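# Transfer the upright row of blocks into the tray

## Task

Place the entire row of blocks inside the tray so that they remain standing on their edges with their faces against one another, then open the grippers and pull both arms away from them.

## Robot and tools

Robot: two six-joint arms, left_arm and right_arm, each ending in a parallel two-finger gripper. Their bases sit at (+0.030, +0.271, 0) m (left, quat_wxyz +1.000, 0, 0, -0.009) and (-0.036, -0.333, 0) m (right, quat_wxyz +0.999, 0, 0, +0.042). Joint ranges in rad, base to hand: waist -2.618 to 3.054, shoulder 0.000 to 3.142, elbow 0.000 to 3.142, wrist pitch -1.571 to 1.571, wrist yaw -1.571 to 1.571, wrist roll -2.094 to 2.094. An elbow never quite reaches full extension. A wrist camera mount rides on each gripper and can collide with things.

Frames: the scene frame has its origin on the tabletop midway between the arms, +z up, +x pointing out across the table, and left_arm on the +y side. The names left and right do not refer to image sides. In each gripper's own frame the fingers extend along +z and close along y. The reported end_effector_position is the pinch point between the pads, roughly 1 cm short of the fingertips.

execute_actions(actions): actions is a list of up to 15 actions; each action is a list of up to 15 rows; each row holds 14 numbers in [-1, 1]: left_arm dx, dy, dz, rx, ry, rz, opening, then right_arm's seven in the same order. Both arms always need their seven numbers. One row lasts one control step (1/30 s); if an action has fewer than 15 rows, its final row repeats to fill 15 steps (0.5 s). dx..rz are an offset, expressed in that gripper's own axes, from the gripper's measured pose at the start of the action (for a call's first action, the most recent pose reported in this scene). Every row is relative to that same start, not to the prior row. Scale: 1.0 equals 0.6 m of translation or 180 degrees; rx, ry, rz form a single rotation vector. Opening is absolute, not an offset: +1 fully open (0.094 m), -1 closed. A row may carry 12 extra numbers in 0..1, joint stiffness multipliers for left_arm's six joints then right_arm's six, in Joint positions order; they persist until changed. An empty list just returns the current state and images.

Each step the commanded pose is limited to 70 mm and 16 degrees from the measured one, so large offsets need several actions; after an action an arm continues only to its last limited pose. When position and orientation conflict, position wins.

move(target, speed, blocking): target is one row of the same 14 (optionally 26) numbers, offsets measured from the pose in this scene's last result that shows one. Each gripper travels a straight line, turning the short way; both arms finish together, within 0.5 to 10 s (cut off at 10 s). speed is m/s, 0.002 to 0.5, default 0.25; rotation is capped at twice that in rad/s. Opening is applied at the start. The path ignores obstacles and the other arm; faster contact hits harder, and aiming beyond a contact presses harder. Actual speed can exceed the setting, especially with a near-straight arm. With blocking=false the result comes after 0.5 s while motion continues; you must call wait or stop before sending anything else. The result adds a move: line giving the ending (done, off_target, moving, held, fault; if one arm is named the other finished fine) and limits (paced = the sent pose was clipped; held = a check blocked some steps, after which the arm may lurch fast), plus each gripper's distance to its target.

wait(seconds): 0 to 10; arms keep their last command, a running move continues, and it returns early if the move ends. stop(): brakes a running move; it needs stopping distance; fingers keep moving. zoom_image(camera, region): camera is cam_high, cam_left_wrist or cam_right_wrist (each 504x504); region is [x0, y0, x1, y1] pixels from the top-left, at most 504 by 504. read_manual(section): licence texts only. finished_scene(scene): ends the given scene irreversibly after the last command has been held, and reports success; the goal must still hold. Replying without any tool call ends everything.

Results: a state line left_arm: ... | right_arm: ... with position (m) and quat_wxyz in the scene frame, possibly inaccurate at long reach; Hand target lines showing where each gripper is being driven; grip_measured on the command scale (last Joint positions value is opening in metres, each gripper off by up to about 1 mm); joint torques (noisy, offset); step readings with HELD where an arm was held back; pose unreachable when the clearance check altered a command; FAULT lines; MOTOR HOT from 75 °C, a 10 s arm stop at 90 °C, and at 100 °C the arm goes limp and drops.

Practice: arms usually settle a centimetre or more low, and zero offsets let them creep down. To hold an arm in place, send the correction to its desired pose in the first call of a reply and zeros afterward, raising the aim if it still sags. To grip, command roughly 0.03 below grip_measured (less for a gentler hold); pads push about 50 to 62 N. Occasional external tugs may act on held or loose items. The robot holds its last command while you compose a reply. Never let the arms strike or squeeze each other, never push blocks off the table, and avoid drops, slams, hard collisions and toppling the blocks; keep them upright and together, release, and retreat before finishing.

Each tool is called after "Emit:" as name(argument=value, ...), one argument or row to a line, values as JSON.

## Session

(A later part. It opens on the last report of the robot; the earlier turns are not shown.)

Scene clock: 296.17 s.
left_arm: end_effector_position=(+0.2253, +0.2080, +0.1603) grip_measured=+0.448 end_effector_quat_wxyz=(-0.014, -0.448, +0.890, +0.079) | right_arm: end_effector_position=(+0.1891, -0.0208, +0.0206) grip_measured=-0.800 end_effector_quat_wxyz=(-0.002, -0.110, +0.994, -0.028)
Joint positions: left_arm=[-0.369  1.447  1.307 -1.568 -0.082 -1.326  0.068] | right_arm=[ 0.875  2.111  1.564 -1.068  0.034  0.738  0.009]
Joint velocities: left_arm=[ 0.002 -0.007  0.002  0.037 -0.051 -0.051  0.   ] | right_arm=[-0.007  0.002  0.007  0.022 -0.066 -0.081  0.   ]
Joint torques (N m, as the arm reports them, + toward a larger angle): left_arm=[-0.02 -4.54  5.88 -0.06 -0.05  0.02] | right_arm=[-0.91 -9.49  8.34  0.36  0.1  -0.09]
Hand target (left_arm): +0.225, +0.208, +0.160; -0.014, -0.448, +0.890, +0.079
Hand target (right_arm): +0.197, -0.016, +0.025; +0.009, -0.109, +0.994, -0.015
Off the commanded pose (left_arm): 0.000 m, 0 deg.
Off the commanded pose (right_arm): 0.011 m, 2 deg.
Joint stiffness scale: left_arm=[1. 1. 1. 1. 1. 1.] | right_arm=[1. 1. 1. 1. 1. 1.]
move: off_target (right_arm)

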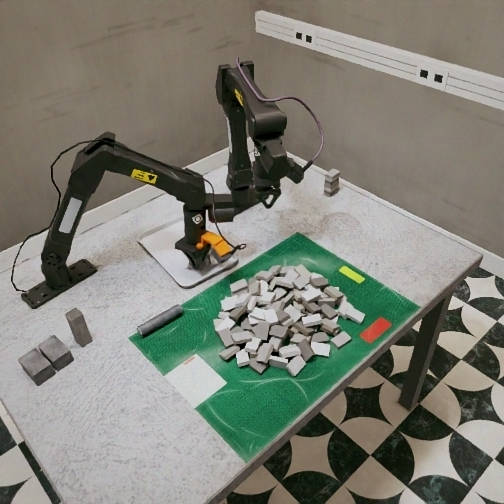

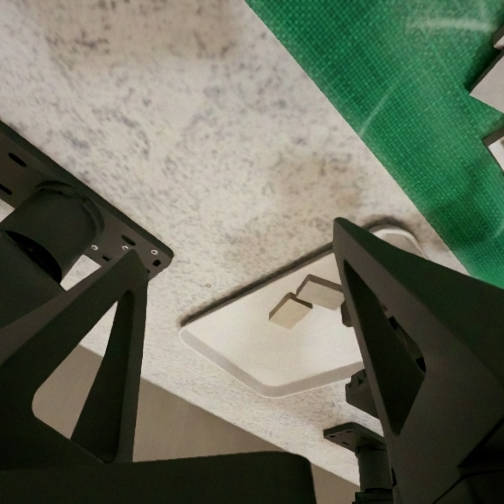

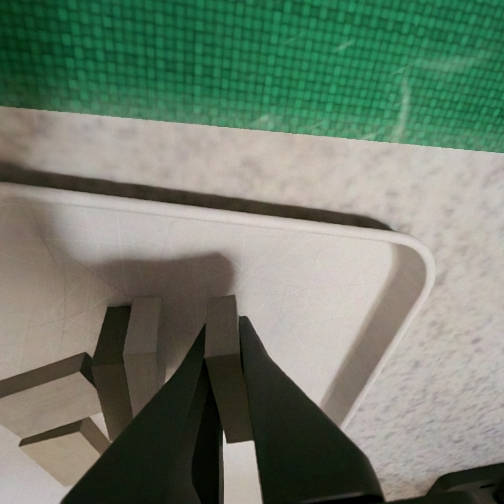

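Emit:
execute_actions(
  actions=[
    [[0,0,0,0,0,0,0.45,0,0,0,0,0,0,-0.78]],
    [[0,0,0,0,0,0,0.45,0,0,0,0,0,0,-0.72]],
    [[0,0,0,0,0,0,0.45,0,0,0,0,0,0,-0.6]],
    [[0,0,-0.03,0,0,0,0.45,0,0,0,0,0,0,-0.6],[0,0,-0.06,0,0,0,0.45,0,0,0,0,0,0,-0.6],[0,0,-0.1,0,0,0,0.45,0,0,0,0,0,0,-0.6]],
    [[0,0,-0.08,0,0,0,0.45,0,0,0,0,0,0,-0.6]],
  ],
)

Scene clock: 300.97 s.
left_arm: end_effector_position=(+0.2258, +0.2046, +0.2573) grip_measured=+0.448 end_effector_quat_wxyz=(+0.129, -0.448, +0.880, -0.094) | right_arm: end_effector_position=(+0.1892, -0.0206, +0.0206) grip_measured=-0.603 end_effector_quat_wxyz=(-0.002, -0.112, +0.993, -0.028)
Joint positions: left_arm=[-0.376  1.164  1.476 -1.572 -0.074 -1.326  0.068] | right_arm=[ 0.875  2.111  1.564 -1.067  0.034  0.736  0.019]
Joint velocities: left_arm=[-0.002 -0.007 -0.002 -0.066  0.051 -0.037 -0.001] | right_arm=[-0.012 -0.007  0.012 -0.007 -0.007  0.051  0.   ]
Joint torques (N m, as the arm reports them, + toward a larger angle): left_arm=[-1.01 -1.85  7.26  0.58 -0.06  0.01] | right_arm=[ 0.06 -9.24  7.11  0.16  0.06 -0.03]
Hand target (left_arm): +0.225, +0.202, +0.262; +0.131, -0.442, +0.882, -0.098
Hand target (right_arm): +0.189, -0.021, +0.021; -0.002, -0.112, +0.993, -0.028
Off the commanded pose (left_arm): 0.006 m, 11 deg.
Off the commanded pose (right_arm): 0.000 m, 0 deg.
Joint stiffness scale: left_arm=[1. 1. 1. 1. 1. 1.] | right_arm=[1. 1. 1. 1. 1. 1.]
joint sent to its limit (left arm) — the command would take joint 4 (wrist pitch) past its lower limit, so that joint was sent only as far as its limit.
Step readings (end_effector_position; steps 1 to 15: 1st action; 16 to 30: 2nd action; 31 to 45: 3rd action; 46 to 60: 4th action; 61 to 75: 5th action):
0: left_arm (+0.2253, +0.2080, +0.1603) | right_arm (+0.1892, -0.0206, +0.0206)
1: left_arm (+0.2253, +0.2080, +0.1603) | right_arm (+0.1892, -0.0206, +0.0206)
2: left_arm (+0.2253, +0.2079, +0.1603) | right_arm (+0.1892, -0.0206, +0.0206)
4: left_arm (+0.2253, +0.2079, +0.1603) | right_arm (+0.1892, -0.0206, +0.0206)
8: left_arm (+0.2253, +0.2079, +0.1603) | right_arm (+0.1892, -0.0206, +0.0206)
15: left_arm (+0.2253, +0.2078, +0.1603) | right_arm (+0.1892, -0.0206, +0.0206)
16: left_arm (+0.2253, +0.2078, +0.1603) | right_arm (+0.1892, -0.0206, +0.0206)
17: left_arm (+0.2253, +0.2078, +0.1603) | right_arm (+0.1892, -0.0206, +0.0206)
19: left_arm (+0.2253, +0.2078, +0.1603) | right_arm (+0.1892, -0.0206, +0.0206)
23: left_arm (+0.2253, +0.2078, +0.1603) | right_arm (+0.1892, -0.0206, +0.0206)
30: left_arm (+0.2253, +0.2078, +0.1603) | right_arm (+0.1892, -0.0206, +0.0206)
31: left_arm (+0.2253, +0.2078, +0.1603) | right_arm (+0.1892, -0.0206, +0.0206)
32: left_arm (+0.2252, +0.2077, +0.1603) | right_arm (+0.1892, -0.0206, +0.0206)
34: left_arm (+0.2252, +0.2077, +0.1603) | right_arm (+0.1892, -0.0206, +0.0206)
38: left_arm (+0.2252, +0.2077, +0.1603) | right_arm (+0.1892, -0.0206, +0.0206)
45: left_arm (+0.2252, +0.2077, +0.1603) | right_arm (+0.1892, -0.0206, +0.0206)
46: left_arm (+0.2252, +0.2077, +0.1605) | right_arm (+0.1892, -0.0206, +0.0206)
47: left_arm (+0.2254, +0.2074, +0.1623) | right_arm (+0.1892, -0.0206, +0.0206)
49: left_arm (+0.2284, +0.2058, +0.1755) | right_arm (+0.1892, -0.0206, +0.0206)
53: left_arm (+0.2319, +0.2030, +0.2101) | right_arm (+0.1892, -0.0206, +0.0206)
60: left_arm (+0.2313, +0.2029, +0.2153) | right_arm (+0.1892, -0.0206, +0.0206)
61: left_arm (+0.2312, +0.2028, +0.2177) | right_arm (+0.1892, -0.0206, +0.0206)
62: left_arm (+0.2309, +0.2027, +0.2221) | right_arm (+0.1892, -0.0206, +0.0206)
64: left_arm (+0.2294, +0.2032, +0.2366) | right_arm (+0.1892, -0.0206, +0.0206)
68: left_arm (+0.2260, +0.2046, +0.2566) | right_arm (+0.1892, -0.0206, +0.0206)
75: end_effector_position above

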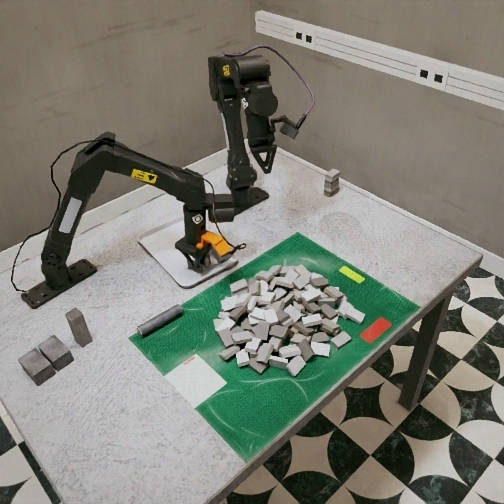

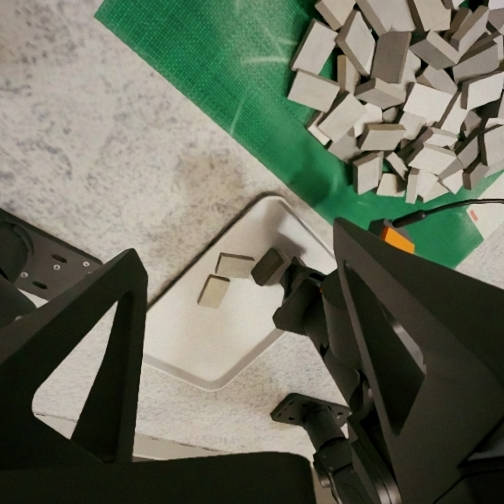

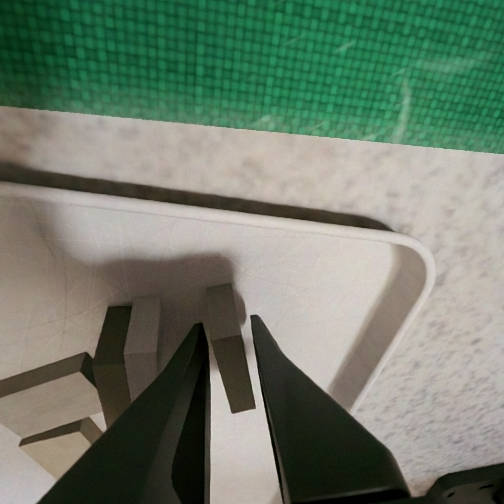

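Oops, wrong arm lifted; harmless. Lift the right.

Emit:
move(
  target=[0,0,0,0,0,0,0.45,0,0,-0.2,0,0,0,-0.6],
  speed=0.1,
)

Scene clock: 303.63 s.
left_arm: end_effector_position=(+0.2258, +0.2046, +0.2573) grip_measured=+0.448 end_effector_quat_wxyz=(+0.129, -0.448, +0.880, -0.094) | right_arm: end_effector_position=(+0.1915, -0.0174, +0.1326) grip_measured=-0.602 end_effector_quat_wxyz=(-0.006, -0.109, +0.994, -0.032)
Joint positions: left_arm=[-0.376  1.164  1.476 -1.572 -0.074 -1.326  0.068] | right_arm=[ 0.875  2.1    1.996 -1.522  0.033  0.742  0.019]
Joint velocities: left_arm=[ 0.012  0.007  0.007  0.051 -0.007 -0.037  0.   ] | right_arm=[-0.027 -0.012 -0.002  0.007 -0.11   0.007 -0.001]
Joint torques (N m, as the arm reports them, + toward a larger angle): left_arm=[-0.09 -1.71  5.88  0.67 -0.04 -0.01] | right_arm=[ 1.25 -9.07 10.6  -0.06  0.06  0.05]
Hand target (left_arm): +0.226, +0.205, +0.257; +0.129, -0.448, +0.880, -0.094
Hand target (right_arm): +0.189, -0.012, +0.140; -0.002, -0.112, +0.993, -0.027
Off the commanded pose (left_arm): 0.000 m, 0 deg.
Off the commanded pose (right_arm): 0.009 m, 1 deg.
Joint stiffness scale: left_arm=[1. 1. 1. 1. 1. 1.] | right_arm=[1. 1. 1. 1. 1. 1.]
move: done

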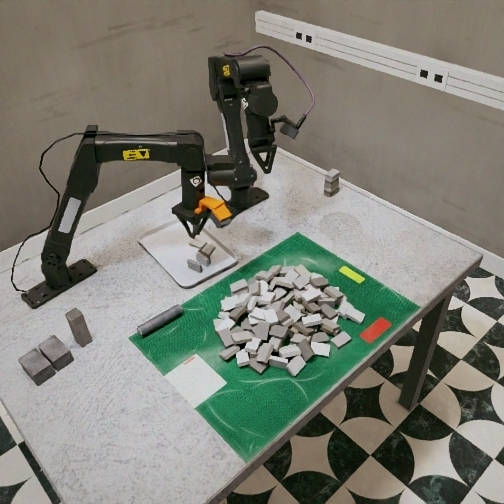

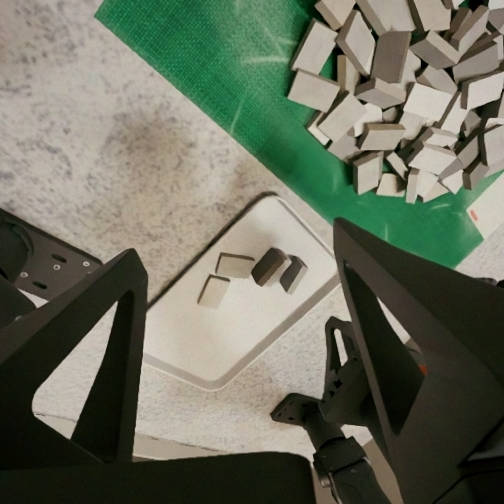

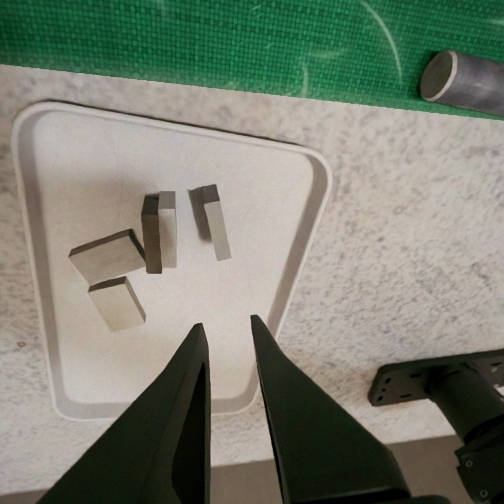

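Emit:
move(
  target=[0,0,0.15,-0.09,0,0,0.45,0,-0.2,0,0,0,0,-0.3],
)

Scene clock: 310.73 s.
left_arm: end_effector_position=(+0.2524, +0.2003, +0.1726) grip_measured=+0.448 end_effector_quat_wxyz=(+0.056, -0.463, +0.884, +0.031) | right_arm: end_effector_position=(+0.2195, -0.1338, +0.1407) grip_measured=-0.303 end_effector_quat_wxyz=(-0.016, -0.105, +0.994, -0.037)
Joint positions: left_arm=[-0.389  1.41   1.33  -1.469 -0.127 -1.373  0.068] | right_arm=[ 0.599  1.837  1.656 -1.458  0.045  0.474  0.033]
Joint velocities: left_arm=[-0.002  0.007 -0.002 -0.051  0.022 -0.037 -0.   ] | right_arm=[ 0.002 -0.007  0.002 -0.007 -0.022 -0.022  0.001]
Joint torques (N m, as the arm reports them, + toward a larger angle): left_arm=[-0.78 -4.5   5.9   0.27 -0.22 -0.02] | right_arm=[-0.14 -8.84  5.56  0.31  0.15 -0.09]
Hand target (left_arm): +0.254, +0.200, +0.173; +0.065, -0.461, +0.884, +0.032
Hand target (right_arm): +0.221, -0.135, +0.143; -0.004, -0.108, +0.994, -0.033
Off the commanded pose (left_arm): 0.001 m, 1 deg.
Off the commanded pose (right_arm): 0.002 m, 1 deg.
Joint stiffness scale: left_arm=[1. 1. 1. 1. 1. 1.] | right_arm=[1. 1. 1. 1. 1. 1.]
move: done

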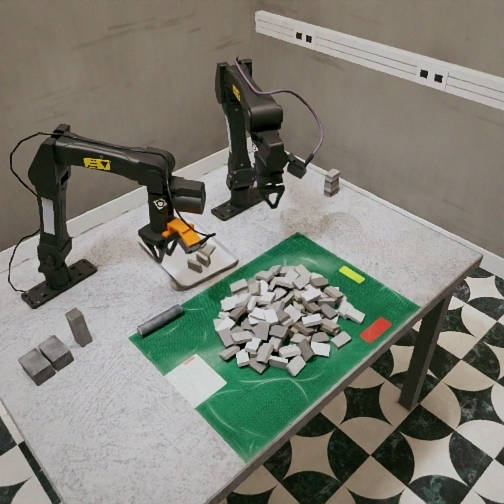

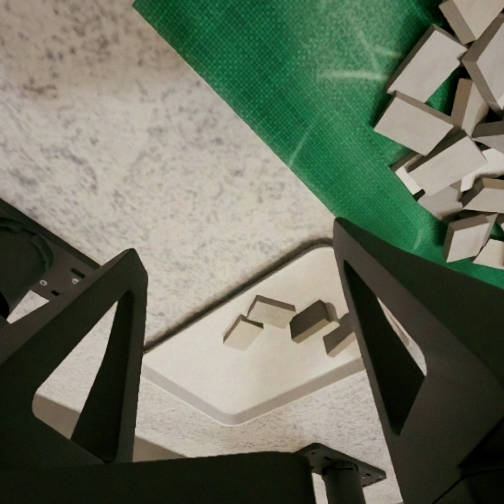

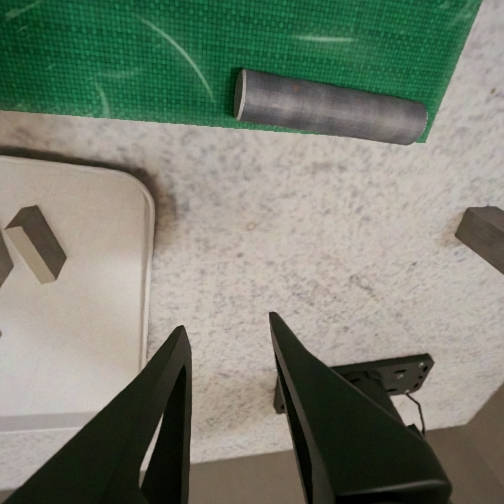

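Emit:
move(
  target=[0.34,-0.042,0.13,0,0.041,0.117,0.45,0,0,0,0,0,0,-0.3],
)

Scene clock: 315.53 s.
left_arm: end_effector_position=(+0.1642, +0.0313, +0.0700) grip_measured=+0.448 end_effector_quat_wxyz=(-0.007, -0.294, +0.956, +0.016) | right_arm: end_effector_position=(+0.2197, -0.1336, +0.1407) grip_measured=-0.303 end_effector_quat_wxyz=(-0.016, -0.106, +0.994, -0.037)
Joint positions: left_arm=[-1.04   1.642  1.147 -1.109  0.008 -1.656  0.068] | right_arm=[ 0.599  1.837  1.656 -1.457  0.045  0.472  0.033]
Joint velocities: left_arm=[ 0.012  0.017  0.007 -0.051  0.051  0.066 -0.   ] | right_arm=[-0.017  0.027  0.017 -0.007  0.051 -0.081 -0.   ]
Joint torques (N m, as the arm reports them, + toward a larger angle): left_arm=[-0.32 -6.32  6.2   0.19  0.01 -0.07] | right_arm=[-0.04 -7.23  7.27  0.1   0.09  0.  ]
Hand target (left_arm): +0.165, +0.028, +0.070; -0.006, -0.295, +0.955, +0.011
Hand target (right_arm): +0.220, -0.134, +0.141; -0.016, -0.105, +0.994, -0.037
Off the commanded pose (left_arm): 0.004 m, 0 deg.
Off the commanded pose (right_arm): 0.000 m, 0 deg.
Joint stiffness scale: left_arm=[1. 1. 1. 1. 1. 1.] | right_arm=[1. 1. 1. 1. 1. 1.]
move: done

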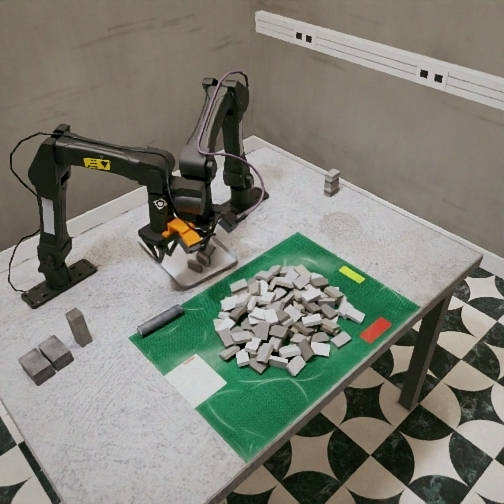

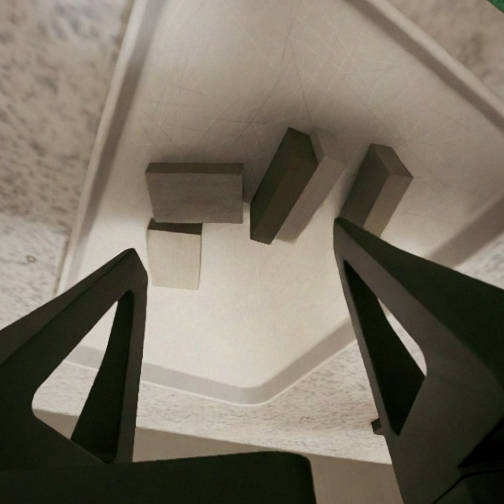

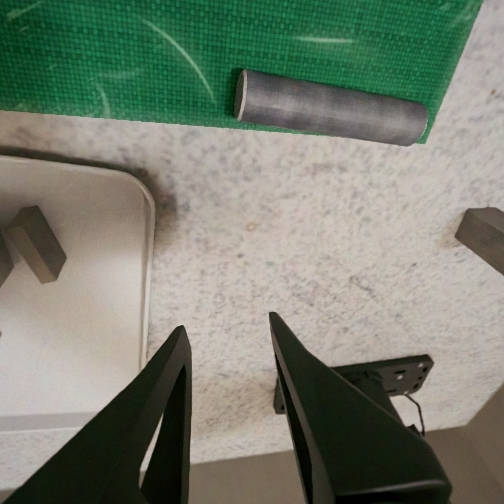

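Emit:
move(
  target=[0.0,0.04,0.05,0,0,0,0.0,0,0,0,0,0,0,-0.3],
  speed=0.1,
)

Scene clock: 322.93 s.
left_arm: end_effector_position=(+0.1514, +0.0540, +0.0360) grip_measured=+0.002 end_effector_quat_wxyz=(-0.011, -0.295, +0.955, +0.030) | right_arm: end_effector_position=(+0.2197, -0.1336, +0.1407) grip_measured=-0.303 end_effector_quat_wxyz=(-0.016, -0.106, +0.994, -0.037)
Joint positions: left_arm=[-1.04   1.615  0.974 -0.992  0.008 -1.659  0.047] | right_arm=[ 0.599  1.837  1.656 -1.457  0.045  0.472  0.033]
Joint velocities: left_arm=[ 0.007 -0.007  0.002 -0.007  0.022  0.037  0.   ] | right_arm=[-0.002 -0.012 -0.002  0.022  0.037 -0.022 -0.001]
Joint torques (N m, as the arm reports them, + toward a larger angle): left_arm=[-0.57 -7.85  4.87  0.14  0.02 -0.05] | right_arm=[-0.01 -7.26  7.35  0.12  0.08 -0.03]
Hand target (left_arm): +0.150, +0.052, +0.041; -0.008, -0.294, +0.956, +0.016
Hand target (right_arm): +0.220, -0.134, +0.141; -0.016, -0.106, +0.994, -0.037
Off the commanded pose (left_arm): 0.005 m, 2 deg.
Off the commanded pose (right_arm): 0.000 m, 0 deg.
Joint stiffness scale: left_arm=[1. 1. 1. 1. 1. 1.] | right_arm=[1. 1. 1. 1. 1. 1.]
move: done

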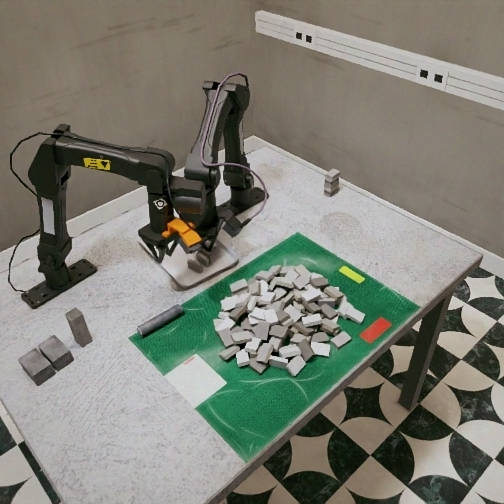

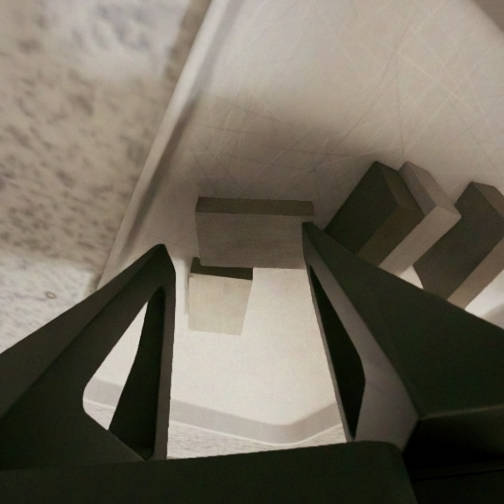

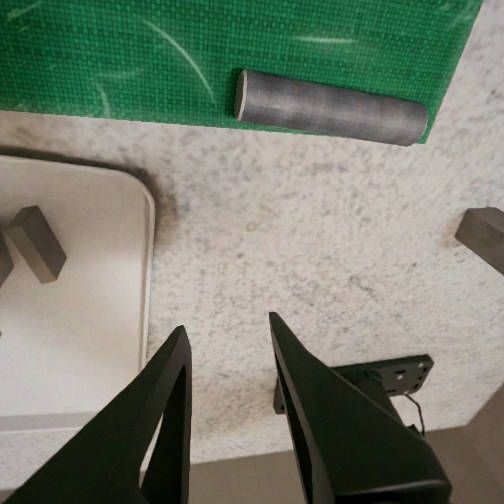

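Emit:
move(
  target=[0.02,0.007,0.026,0,0,0,0.0,0,0,0,0,0,0,-0.3],
  speed=0.05,
)

Scene clock: 326.03 s.
left_arm: end_effector_position=(+0.1418, +0.0505, +0.0255) grip_measured=+0.002 end_effector_quat_wxyz=(-0.010, -0.297, +0.955, +0.023) | right_arm: end_effector_position=(+0.2197, -0.1336, +0.1407) grip_measured=-0.303 end_effector_quat_wxyz=(-0.016, -0.106, +0.994, -0.037)
Joint positions: left_arm=[-1.079  1.615  0.93  -0.935  0.012 -1.7    0.047] | right_arm=[ 0.599  1.837  1.656 -1.457  0.045  0.472  0.033]
Joint velocities: left_arm=[ 0.012  0.002 -0.012  0.022 -0.022  0.007 -0.   ] | right_arm=[-0.012 -0.007 -0.002  0.007  0.007 -0.051  0.   ]
Joint torques (N m, as the arm reports them, + toward a larger angle): left_arm=[-0.71 -4.83  4.75  0.17  0.02 -0.06] | right_arm=[-0.01 -7.24  7.32  0.12  0.08 -0.02]
Hand target (left_arm): +0.139, +0.051, +0.021; -0.011, -0.295, +0.955, +0.030
Hand target (right_arm): +0.220, -0.134, +0.141; -0.016, -0.106, +0.994, -0.037
Off the commanded pose (left_arm): 0.006 m, 1 deg.
Off the commanded pose (right_arm): 0.000 m, 0 deg.
Joint stiffness scale: left_arm=[1. 1. 1. 1. 1. 1.] | right_arm=[1. 1. 1. 1. 1. 1.]
move: done

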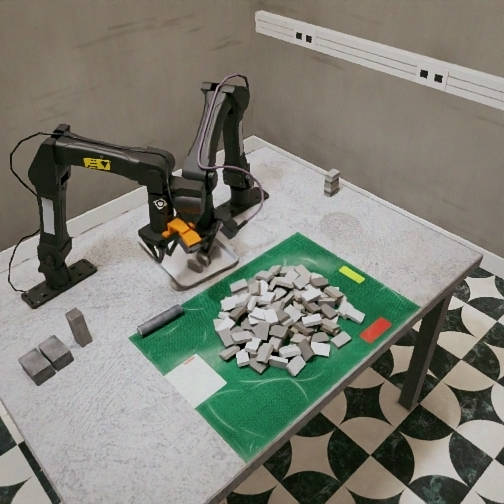

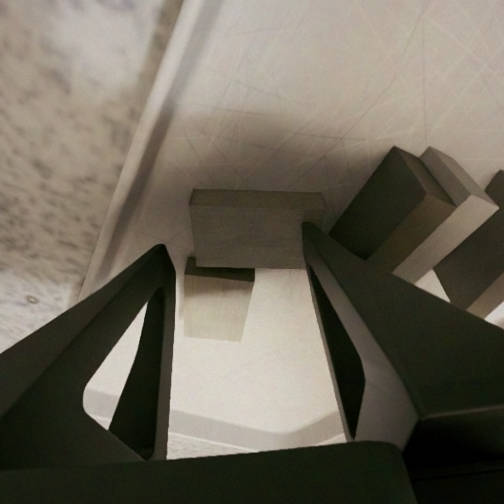

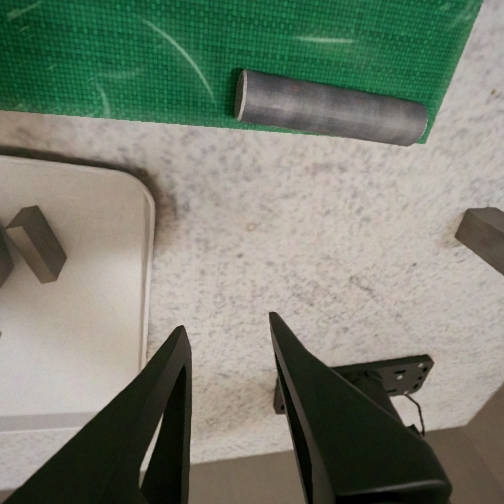

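Emit:
move(
  target=[0.018,0.01,0.016,0,0,0,0.0,0,0,0,0,0,0,-0.3],
  speed=0.04,
)

Scene clock: 329.03 s.
left_arm: end_effector_position=(+0.1393, +0.0493, +0.0236) grip_measured=+0.001 end_effector_quat_wxyz=(+0.002, -0.303, +0.953, +0.024) | right_arm: end_effector_position=(+0.2197, -0.1336, +0.1407) grip_measured=-0.303 end_effector_quat_wxyz=(-0.016, -0.106, +0.994, -0.037)
Joint positions: left_arm=[-1.106  1.615  0.921 -0.923 -0.011 -1.741  0.047] | right_arm=[ 0.599  1.837  1.656 -1.457  0.045  0.472  0.033]
Joint velocities: left_arm=[-0.012 -0.012  0.007  0.051 -0.007 -0.022 -0.   ] | right_arm=[-0.007  0.017  0.007  0.022 -0.037  0.022 -0.001]
Joint torques (N m, as the arm reports them, + toward a larger angle): left_arm=[-1.33 -5.84  2.67  0.34  0.27 -0.03] | right_arm=[ 0.   -7.24  7.3   0.12  0.07 -0.03]
Hand target (left_arm): +0.129, +0.050, +0.017; -0.010, -0.297, +0.955, +0.024
Hand target (right_arm): +0.220, -0.134, +0.141; -0.016, -0.106, +0.994, -0.037
Off the commanded pose (left_arm): 0.012 m, 2 deg.
Off the commanded pose (right_arm): 0.000 m, 0 deg.
Joint stiffness scale: left_arm=[1. 1. 1. 1. 1. 1.] | right_arm=[1. 1. 1. 1. 1. 1.]
move: off_target (left_arm)

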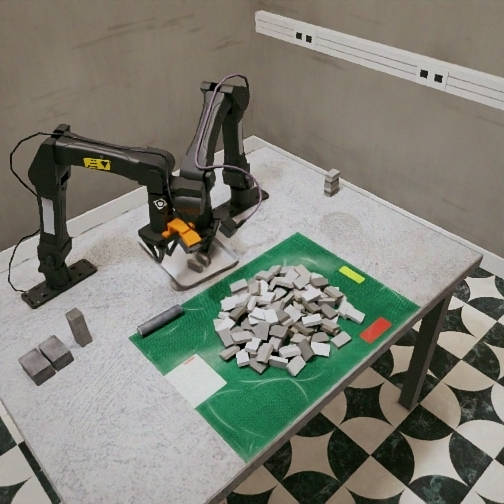

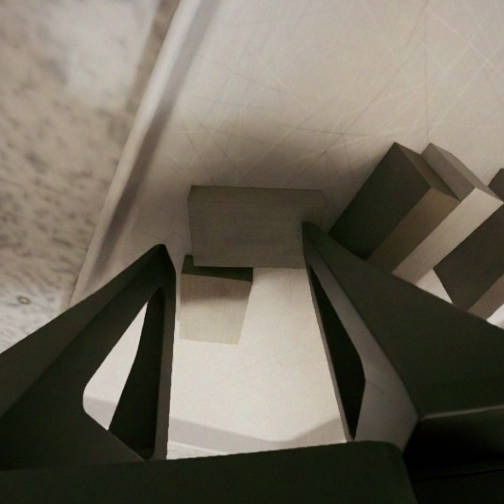

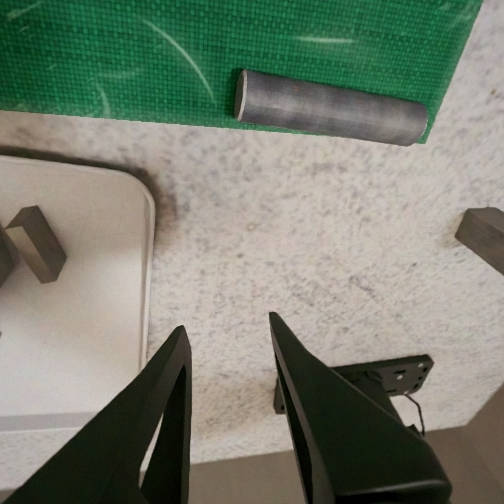

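Emit:
move(
  target=[-0.005,-0.008,-0.03,0,0,0,0.2,0,0,0,0,0,0,-0.3],
  speed=0.05,
)

Scene clock: 332.27 s.
left_arm: end_effector_position=(+0.1384, +0.0500, +0.0334) grip_measured=+0.198 end_effector_quat_wxyz=(-0.000, -0.299, +0.954, +0.033) | right_arm: end_effector_position=(+0.2197, -0.1336, +0.1407) grip_measured=-0.303 end_effector_quat_wxyz=(-0.016, -0.106, +0.994, -0.037)
Joint positions: left_arm=[-1.107  1.613  0.96  -0.984 -0.009 -1.733  0.056] | right_arm=[ 0.599  1.837  1.656 -1.457  0.045  0.472  0.033]
Joint velocities: left_arm=[ 0.027 -0.017 -0.002  0.037 -0.051  0.022  0.   ] | right_arm=[ 0.007 -0.002 -0.012 -0.007 -0.037  0.066  0.001]
Joint torques (N m, as the arm reports them, + toward a larger angle): left_arm=[ 1.01 -6.55  7.96  0.01 -0.04  0.04] | right_arm=[ 0.   -7.28  7.35  0.13  0.09 -0.03]
Hand target (left_arm): +0.145, +0.047, +0.041; +0.002, -0.303, +0.953, +0.024
Hand target (right_arm): +0.220, -0.134, +0.141; -0.016, -0.106, +0.994, -0.037
Off the commanded pose (left_arm): 0.011 m, 1 deg.
Off the commanded pose (right_arm): 0.000 m, 0 deg.
Joint stiffness scale: left_arm=[1. 1. 1. 1. 1. 1.] | right_arm=[1. 1. 1. 1. 1. 1.]
move: off_target (left_arm)

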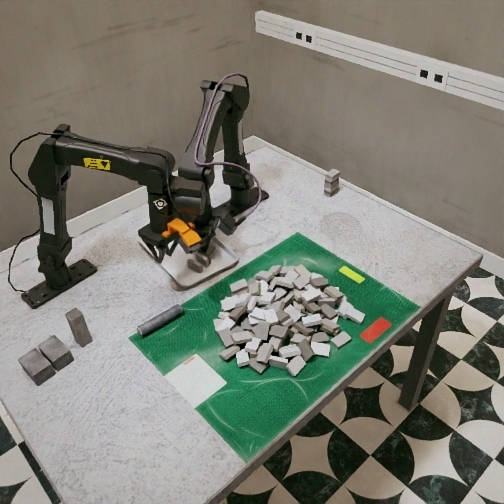

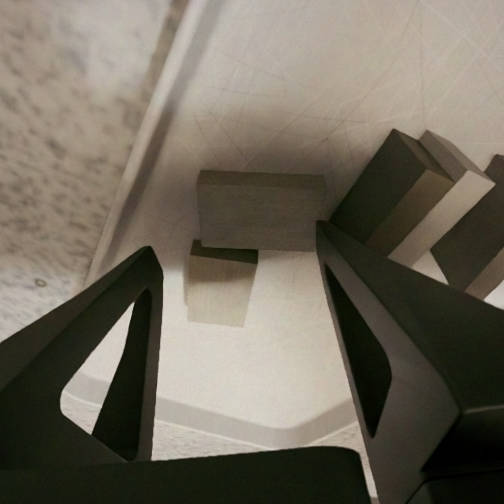

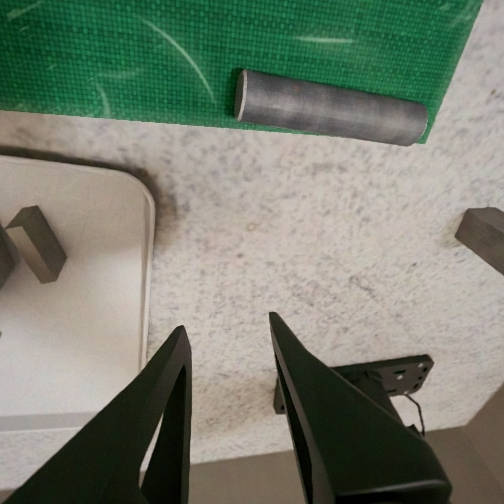

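Emit:
execute_actions(
  actions=[
    [[-0.02,-0.025,-0.01,0,0,0,0.2,0,0,0,0,0,0,-0.3]],
    [[0,0,0,0,0,0,0.2,0,0,0,0,0,0,-0.3]],
  ],
)

Scene clock: 334.83 s.
left_arm: end_effector_position=(+0.1519, +0.0478, +0.0354) grip_measured=+0.198 end_effector_quat_wxyz=(-0.003, -0.299, +0.953, +0.035) | right_arm: end_effector_position=(+0.2197, -0.1336, +0.1407) grip_measured=-0.303 end_effector_quat_wxyz=(-0.016, -0.106, +0.994, -0.037)
Joint positions: left_arm=[-1.061  1.644  1.002 -0.999 -0.007 -1.688  0.056] | right_arm=[ 0.599  1.837  1.656 -1.457  0.045  0.472  0.033]
Joint velocities: left_arm=[-0.002  0.002  0.002  0.081 -0.022  0.022 -0.001] | right_arm=[-0.002 -0.017  0.017  0.051  0.007  0.007  0.001]
Joint torques (N m, as the arm reports them, + toward a larger angle): left_arm=[-0.15 -6.03  5.68  0.07 -0.02 -0.01] | right_arm=[ 0.03 -7.26  7.31  0.11  0.08 -0.03]
Hand target (left_arm): +0.152, +0.048, +0.035; -0.003, -0.299, +0.953, +0.035
Hand target (right_arm): +0.220, -0.134, +0.141; -0.016, -0.106, +0.994, -0.037
Off the commanded pose (left_arm): 0.000 m, 0 deg.
Off the commanded pose (right_arm): 0.000 m, 0 deg.
Joint stiffness scale: left_arm=[1. 1. 1. 1. 1. 1.] | right_arm=[1. 1. 1. 1. 1. 1.]
Step readings (end_effector_position; steps 1 to 15: 1st action; 16 to 30: 2nd action):
0: left_arm (+0.1382, +0.0506, +0.0334) | right_arm (+0.2197, -0.1336, +0.1407)
1: left_arm (+0.1390, +0.0507, +0.0339) | right_arm (+0.2197, -0.1336, +0.1407)
2: left_arm (+0.1421, +0.0501, +0.0346) | right_arm (+0.2197, -0.1336, +0.1407)
4: left_arm (+0.1490, +0.0483, +0.0353) | right_arm (+0.2197, -0.1336, +0.1407)
8: left_arm (+0.1519, +0.0478, +0.0354) | right_arm (+0.2197, -0.1336, +0.1407)
15: left_arm (+0.1519, +0.0478, +0.0354) | right_arm (+0.2197, -0.1336, +0.1407)
16: left_arm (+0.1519, +0.0478, +0.0354) | right_arm (+0.2197, -0.1336, +0.1407)
17: left_arm (+0.1519, +0.0478, +0.0354) | right_arm (+0.2197, -0.1336, +0.1407)
19: left_arm (+0.1519, +0.0478, +0.0354) | right_arm (+0.2197, -0.1336, +0.1407)
23: left_arm (+0.1519, +0.0478, +0.0354) | right_arm (+0.2197, -0.1336, +0.1407)
30: end_effector_position above

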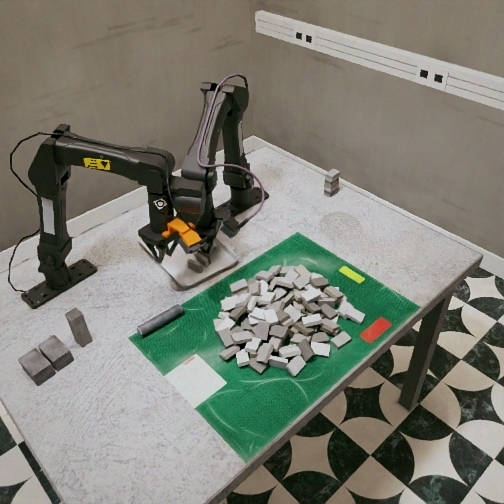

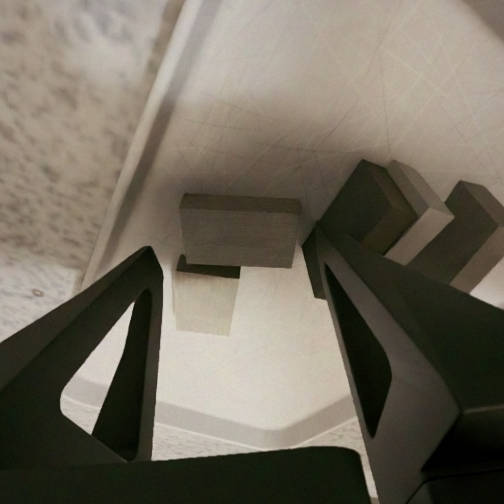

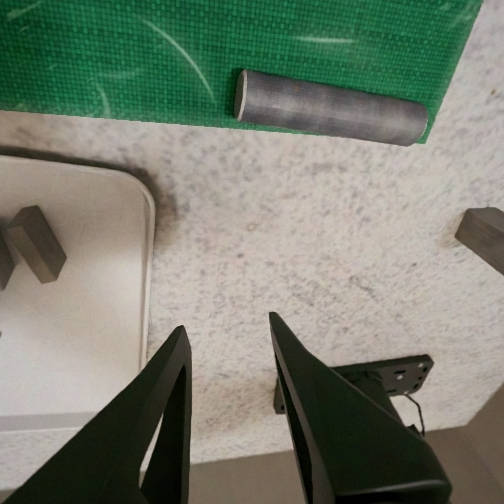

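Emit:
execute_actions(
  actions=[
    [[0,0.004,0,0,0,0,0.02,0,0,0,0,0,0,-0.3]],
    [[0,0.004,0.02,0,0,0,0.02,0,0,0,0,0,0,-0.3]],
    [[0,0,0,0,0,0,0.02,0,0,0,0,0,0,-0.3]],
  ],
)

Scene clock: 337.87 s.
left_arm: end_effector_position=(+0.1505, +0.0503, +0.0271) grip_measured=+0.022 end_effector_quat_wxyz=(-0.003, -0.299, +0.954, +0.033) | right_arm: end_effector_position=(+0.2197, -0.1336, +0.1407) grip_measured=-0.303 end_effector_quat_wxyz=(-0.016, -0.106, +0.994, -0.037)
Joint positions: left_arm=[-1.061  1.644  0.967 -0.96  -0.006 -1.688  0.048] | right_arm=[ 0.599  1.837  1.656 -1.457  0.045  0.472  0.033]
Joint velocities: left_arm=[-0.012 -0.022 -0.007  0.007 -0.022 -0.095 -0.   ] | right_arm=[-0.017 -0.012 -0.002  0.037  0.051  0.022 -0.   ]
Joint torques (N m, as the arm reports them, + toward a larger angle): left_arm=[ 0.   -6.07  5.58  0.08  0.01  0.01] | right_arm=[-0.03 -7.3   7.29  0.12  0.07 -0.03]
Hand target (left_arm): +0.151, +0.050, +0.027; -0.003, -0.299, +0.954, +0.033
Hand target (right_arm): +0.220, -0.134, +0.141; -0.016, -0.106, +0.994, -0.037
Off the commanded pose (left_arm): 0.000 m, 0 deg.
Off the commanded pose (right_arm): 0.000 m, 0 deg.
Joint stiffness scale: left_arm=[1. 1. 1. 1. 1. 1.] | right_arm=[1. 1. 1. 1. 1. 1.]
Step readings (end_effector_position; steps 1 to 15: 1st action; 16 to 30: 2nd action; 31 to 45: 3rd action):
0: left_arm (+0.1519, +0.0478, +0.0354) | right_arm (+0.2197, -0.1336, +0.1407)
1: left_arm (+0.1519, +0.0478, +0.0354) | right_arm (+0.2197, -0.1336, +0.1407)
2: left_arm (+0.1519, +0.0478, +0.0354) | right_arm (+0.2197, -0.1336, +0.1407)
4: left_arm (+0.1519, +0.0478, +0.0354) | right_arm (+0.2197, -0.1336, +0.1407)
8: left_arm (+0.1519, +0.0478, +0.0354) | right_arm (+0.2197, -0.1336, +0.1407)
15: left_arm (+0.1519, +0.0478, +0.0354) | right_arm (+0.2197, -0.1336, +0.1407)
16: left_arm (+0.1520, +0.0477, +0.0342) | right_arm (+0.2197, -0.1336, +0.1407)
17: left_arm (+0.1517, +0.0482, +0.0324) | right_arm (+0.2197, -0.1336, +0.1407)
19: left_arm (+0.1501, +0.0511, +0.0289) | right_arm (+0.2197, -0.1336, +0.1407)
23: left_arm (+0.1497, +0.0518, +0.0273) | right_arm (+0.2197, -0.1336, +0.1407)
30: left_arm (+0.1505, +0.0503, +0.0271) | right_arm (+0.2197, -0.1336, +0.1407)
31: left_arm (+0.1505, +0.0503, +0.0271) | right_arm (+0.2197, -0.1336, +0.1407)
32: left_arm (+0.1505, +0.0503, +0.0271) | right_arm (+0.2197, -0.1336, +0.1407)
34: left_arm (+0.1505, +0.0503, +0.0271) | right_arm (+0.2197, -0.1336, +0.1407)
38: left_arm (+0.1505, +0.0503, +0.0271) | right_arm (+0.2197, -0.1336, +0.1407)
45: end_effector_position above

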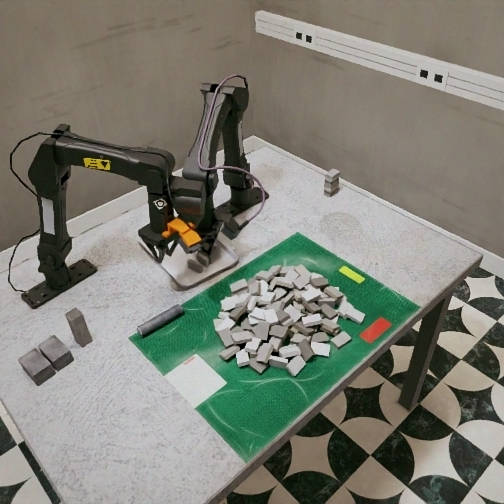

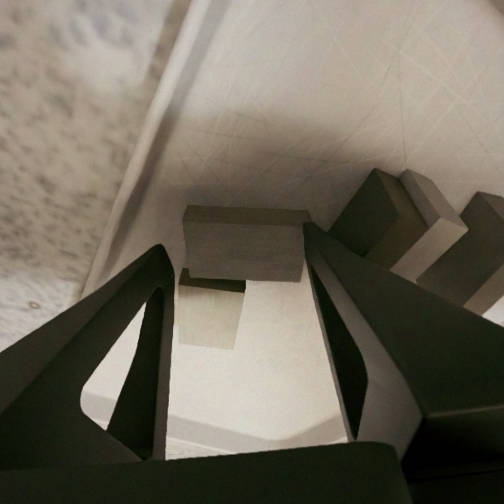

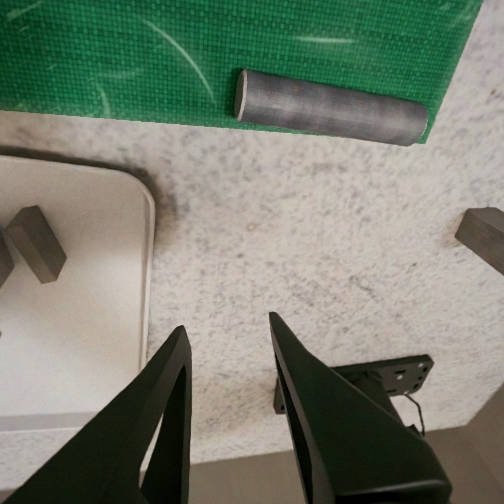

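Emit:
execute_actions(
  actions=[
    [[0,-0.008,0,0,0,0,0.08,0,0,0,0,0,0,-0.3]],
    [[0,-0.004,0.016,0,0,0,0.08,0,0,0,0,0,0,-0.3]],
    [[0,0,0,0,0,0,0.08,0,0,0,0,0,0,-0.3]],
  ],
)

Scene clock: 341.17 s.
left_arm: end_effector_position=(+0.1529, +0.0458, +0.0236) grip_measured=+0.078 end_effector_quat_wxyz=(-0.002, -0.299, +0.954, +0.027) | right_arm: end_effector_position=(+0.2197, -0.1336, +0.1407) grip_measured=-0.303 end_effector_quat_wxyz=(-0.016, -0.106, +0.994, -0.037)
Joint positions: left_arm=[-1.061  1.658  0.967 -0.934 -0.006 -1.688  0.051] | right_arm=[ 0.599  1.837  1.656 -1.457  0.045  0.472  0.033]
Joint velocities: left_arm=[-0.002 -0.012  0.007 -0.081  0.037 -0.037 -0.001] | right_arm=[-0.017 -0.002  0.012  0.007 -0.007 -0.022 -0.001]
Joint torques (N m, as the arm reports them, + toward a larger angle): left_arm=[ 0.   -6.1   5.63  0.1  -0.02 -0.02] | right_arm=[ 0.01 -7.26  7.34  0.1   0.08 -0.03]
Hand target (left_arm): +0.153, +0.046, +0.024; -0.002, -0.299, +0.954, +0.027
Hand target (right_arm): +0.220, -0.134, +0.141; -0.016, -0.106, +0.994, -0.037
Off the commanded pose (left_arm): 0.000 m, 0 deg.
Off the commanded pose (right_arm): 0.000 m, 0 deg.
Joint stiffness scale: left_arm=[1. 1. 1. 1. 1. 1.] | right_arm=[1. 1. 1. 1. 1. 1.]
Step readings (end_effector_position; steps 1 to 15: 1st action; 16 to 30: 2nd action; 31 to 45: 3rd action):
0: left_arm (+0.1505, +0.0503, +0.0271) | right_arm (+0.2197, -0.1336, +0.1407)
1: left_arm (+0.1505, +0.0503, +0.0271) | right_arm (+0.2197, -0.1336, +0.1407)
2: left_arm (+0.1505, +0.0503, +0.0271) | right_arm (+0.2197, -0.1336, +0.1407)
4: left_arm (+0.1505, +0.0503, +0.0271) | right_arm (+0.2197, -0.1336, +0.1407)
8: left_arm (+0.1505, +0.0503, +0.0271) | right_arm (+0.2197, -0.1336, +0.1407)
15: left_arm (+0.1505, +0.0503, +0.0271) | right_arm (+0.2197, -0.1336, +0.1407)
16: left_arm (+0.1506, +0.0501, +0.0269) | right_arm (+0.2197, -0.1336, +0.1407)
17: left_arm (+0.1510, +0.0494, +0.0264) | right_arm (+0.2197, -0.1336, +0.1407)
19: left_arm (+0.1516, +0.0483, +0.0250) | right_arm (+0.2197, -0.1336, +0.1407)
23: left_arm (+0.1523, +0.0469, +0.0237) | right_arm (+0.2197, -0.1336, +0.1407)
30: left_arm (+0.1529, +0.0458, +0.0236) | right_arm (+0.2197, -0.1336, +0.1407)
31: left_arm (+0.1529, +0.0458, +0.0236) | right_arm (+0.2197, -0.1336, +0.1407)
32: left_arm (+0.1529, +0.0458, +0.0236) | right_arm (+0.2197, -0.1336, +0.1407)
34: left_arm (+0.1529, +0.0458, +0.0236) | right_arm (+0.2197, -0.1336, +0.1407)
38: left_arm (+0.1529, +0.0458, +0.0236) | right_arm (+0.2197, -0.1336, +0.1407)
45: end_effector_position above

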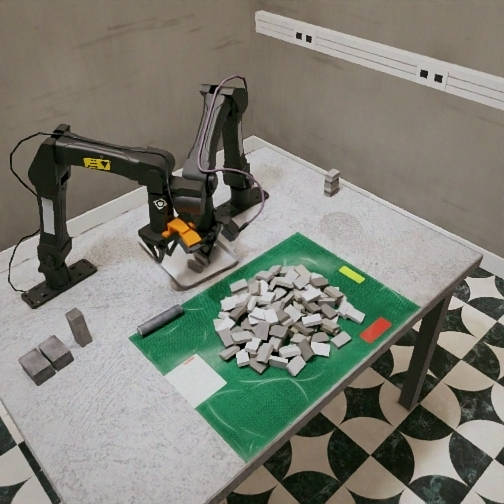

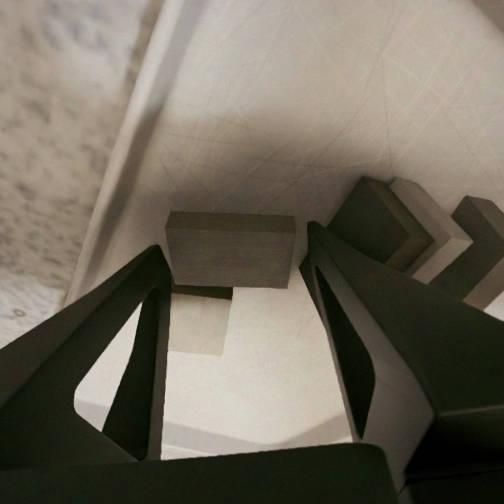

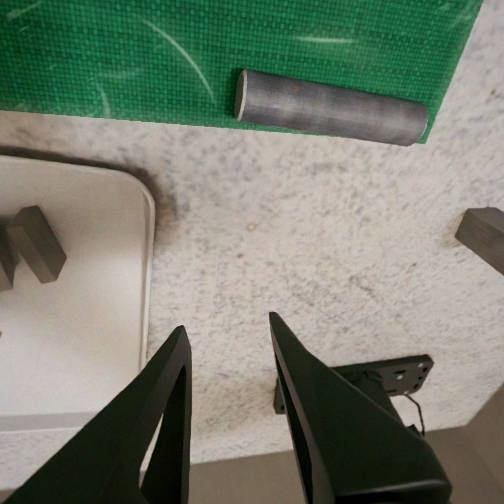

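Good. Descend and close.

Emit:
execute_actions(
  actions=[
    [[0,0.003,0.02,0,0,0,0.08,0,0,0,0,0,0,-0.3]],
    [[0,0,0,0,0,0,-0.03,0,0,0,0,0,0,-0.3]],
    [[0,0,0,0,0,0,-0.12,0,0,0,0,0,0,-0.3]],
    [[0,0,0,0,0,0,-0.12,0,0,0,0,0,0,-0.3]],
  ],
)

Scene clock: 344.73 s.
left_arm: end_effector_position=(+0.1523, +0.0466, +0.0168) grip_measured=-0.084 end_effector_quat_wxyz=(-0.002, -0.299, +0.954, +0.023) | right_arm: end_effector_position=(+0.2197, -0.1336, +0.1407) grip_measured=-0.303 end_effector_quat_wxyz=(-0.016, -0.106, +0.994, -0.037)
Joint positions: left_arm=[-1.061  1.658  0.937 -0.895 -0.005 -1.688  0.043] | right_arm=[ 0.599  1.837  1.656 -1.457  0.045  0.472  0.033]
Joint velocities: left_arm=[ 0.002 -0.012  0.002  0.066 -0.007  0.022 -0.   ] | right_arm=[-0.002 -0.007 -0.017 -0.022 -0.022  0.022  0.   ]
Joint torques (N m, as the arm reports them, + toward a larger angle): left_arm=[-0.08 -6.09  5.52  0.08 -0.02 -0.03] | right_arm=[ 0.07 -7.29  7.28  0.12  0.08 -0.03]
Hand target (left_arm): +0.152, +0.047, +0.017; -0.002, -0.299, +0.954, +0.023
Hand target (right_arm): +0.220, -0.134, +0.141; -0.016, -0.106, +0.994, -0.037
Off the commanded pose (left_arm): 0.000 m, 0 deg.
Off the commanded pose (right_arm): 0.000 m, 0 deg.
Joint stiffness scale: left_arm=[1. 1. 1. 1. 1. 1.] | right_arm=[1. 1. 1. 1. 1. 1.]
Step readings (end_effector_position; steps 1 to 15: 1st action; 16 to 30: 2nd action; 31 to 45: 3rd action; 46 to 60: 4th action):
0: left_arm (+0.1529, +0.0458, +0.0236) | right_arm (+0.2197, -0.1336, +0.1407)
1: left_arm (+0.1530, +0.0457, +0.0227) | right_arm (+0.2197, -0.1336, +0.1407)
2: left_arm (+0.1529, +0.0458, +0.0211) | right_arm (+0.2197, -0.1336, +0.1407)
4: left_arm (+0.1517, +0.0481, +0.0182) | right_arm (+0.2197, -0.1336, +0.1407)
8: left_arm (+0.1517, +0.0482, +0.0169) | right_arm (+0.2197, -0.1336, +0.1407)
15: left_arm (+0.1525, +0.0467, +0.0168) | right_arm (+0.2197, -0.1336, +0.1407)
16: left_arm (+0.1524, +0.0466, +0.0168) | right_arm (+0.2197, -0.1336, +0.1407)
17: left_arm (+0.1524, +0.0466, +0.0168) | right_arm (+0.2197, -0.1336, +0.1407)
19: left_arm (+0.1524, +0.0466, +0.0168) | right_arm (+0.2197, -0.1336, +0.1407)
23: left_arm (+0.1524, +0.0466, +0.0168) | right_arm (+0.2197, -0.1336, +0.1407)
30: left_arm (+0.1524, +0.0466, +0.0168) | right_arm (+0.2197, -0.1336, +0.1407)
31: left_arm (+0.1525, +0.0467, +0.0168) | right_arm (+0.2197, -0.1336, +0.1407)
32: left_arm (+0.1523, +0.0466, +0.0168) | right_arm (+0.2197, -0.1336, +0.1407)
34: left_arm (+0.1523, +0.0466, +0.0168) | right_arm (+0.2197, -0.1336, +0.1407)
38: left_arm (+0.1523, +0.0466, +0.0168) | right_arm (+0.2197, -0.1336, +0.1407)
45: left_arm (+0.1523, +0.0466, +0.0168) | right_arm (+0.2197, -0.1336, +0.1407)
46: left_arm (+0.1523, +0.0466, +0.0168) | right_arm (+0.2197, -0.1336, +0.1407)
47: left_arm (+0.1523, +0.0466, +0.0168) | right_arm (+0.2197, -0.1336, +0.1407)
49: left_arm (+0.1523, +0.0466, +0.0168) | right_arm (+0.2197, -0.1336, +0.1407)
53: left_arm (+0.1523, +0.0466, +0.0168) | right_arm (+0.2197, -0.1336, +0.1407)
60: end_effector_position above

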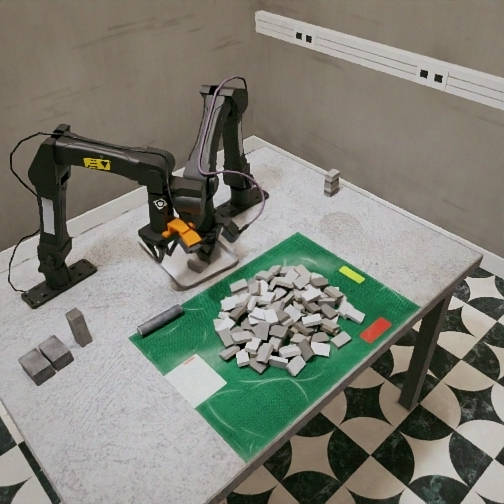

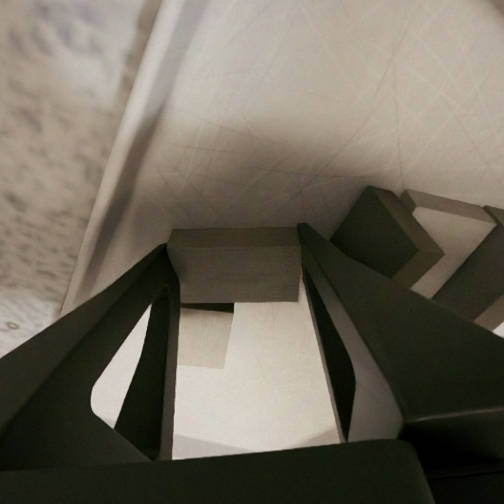

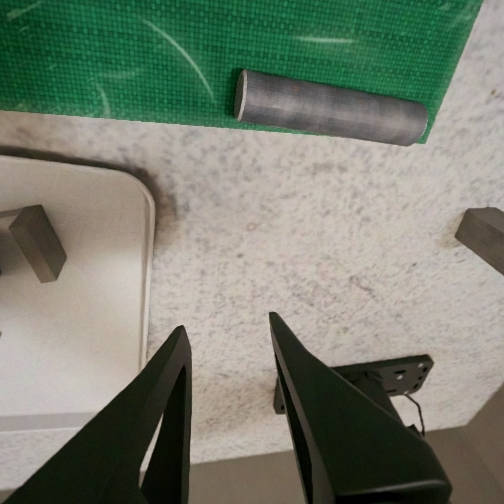

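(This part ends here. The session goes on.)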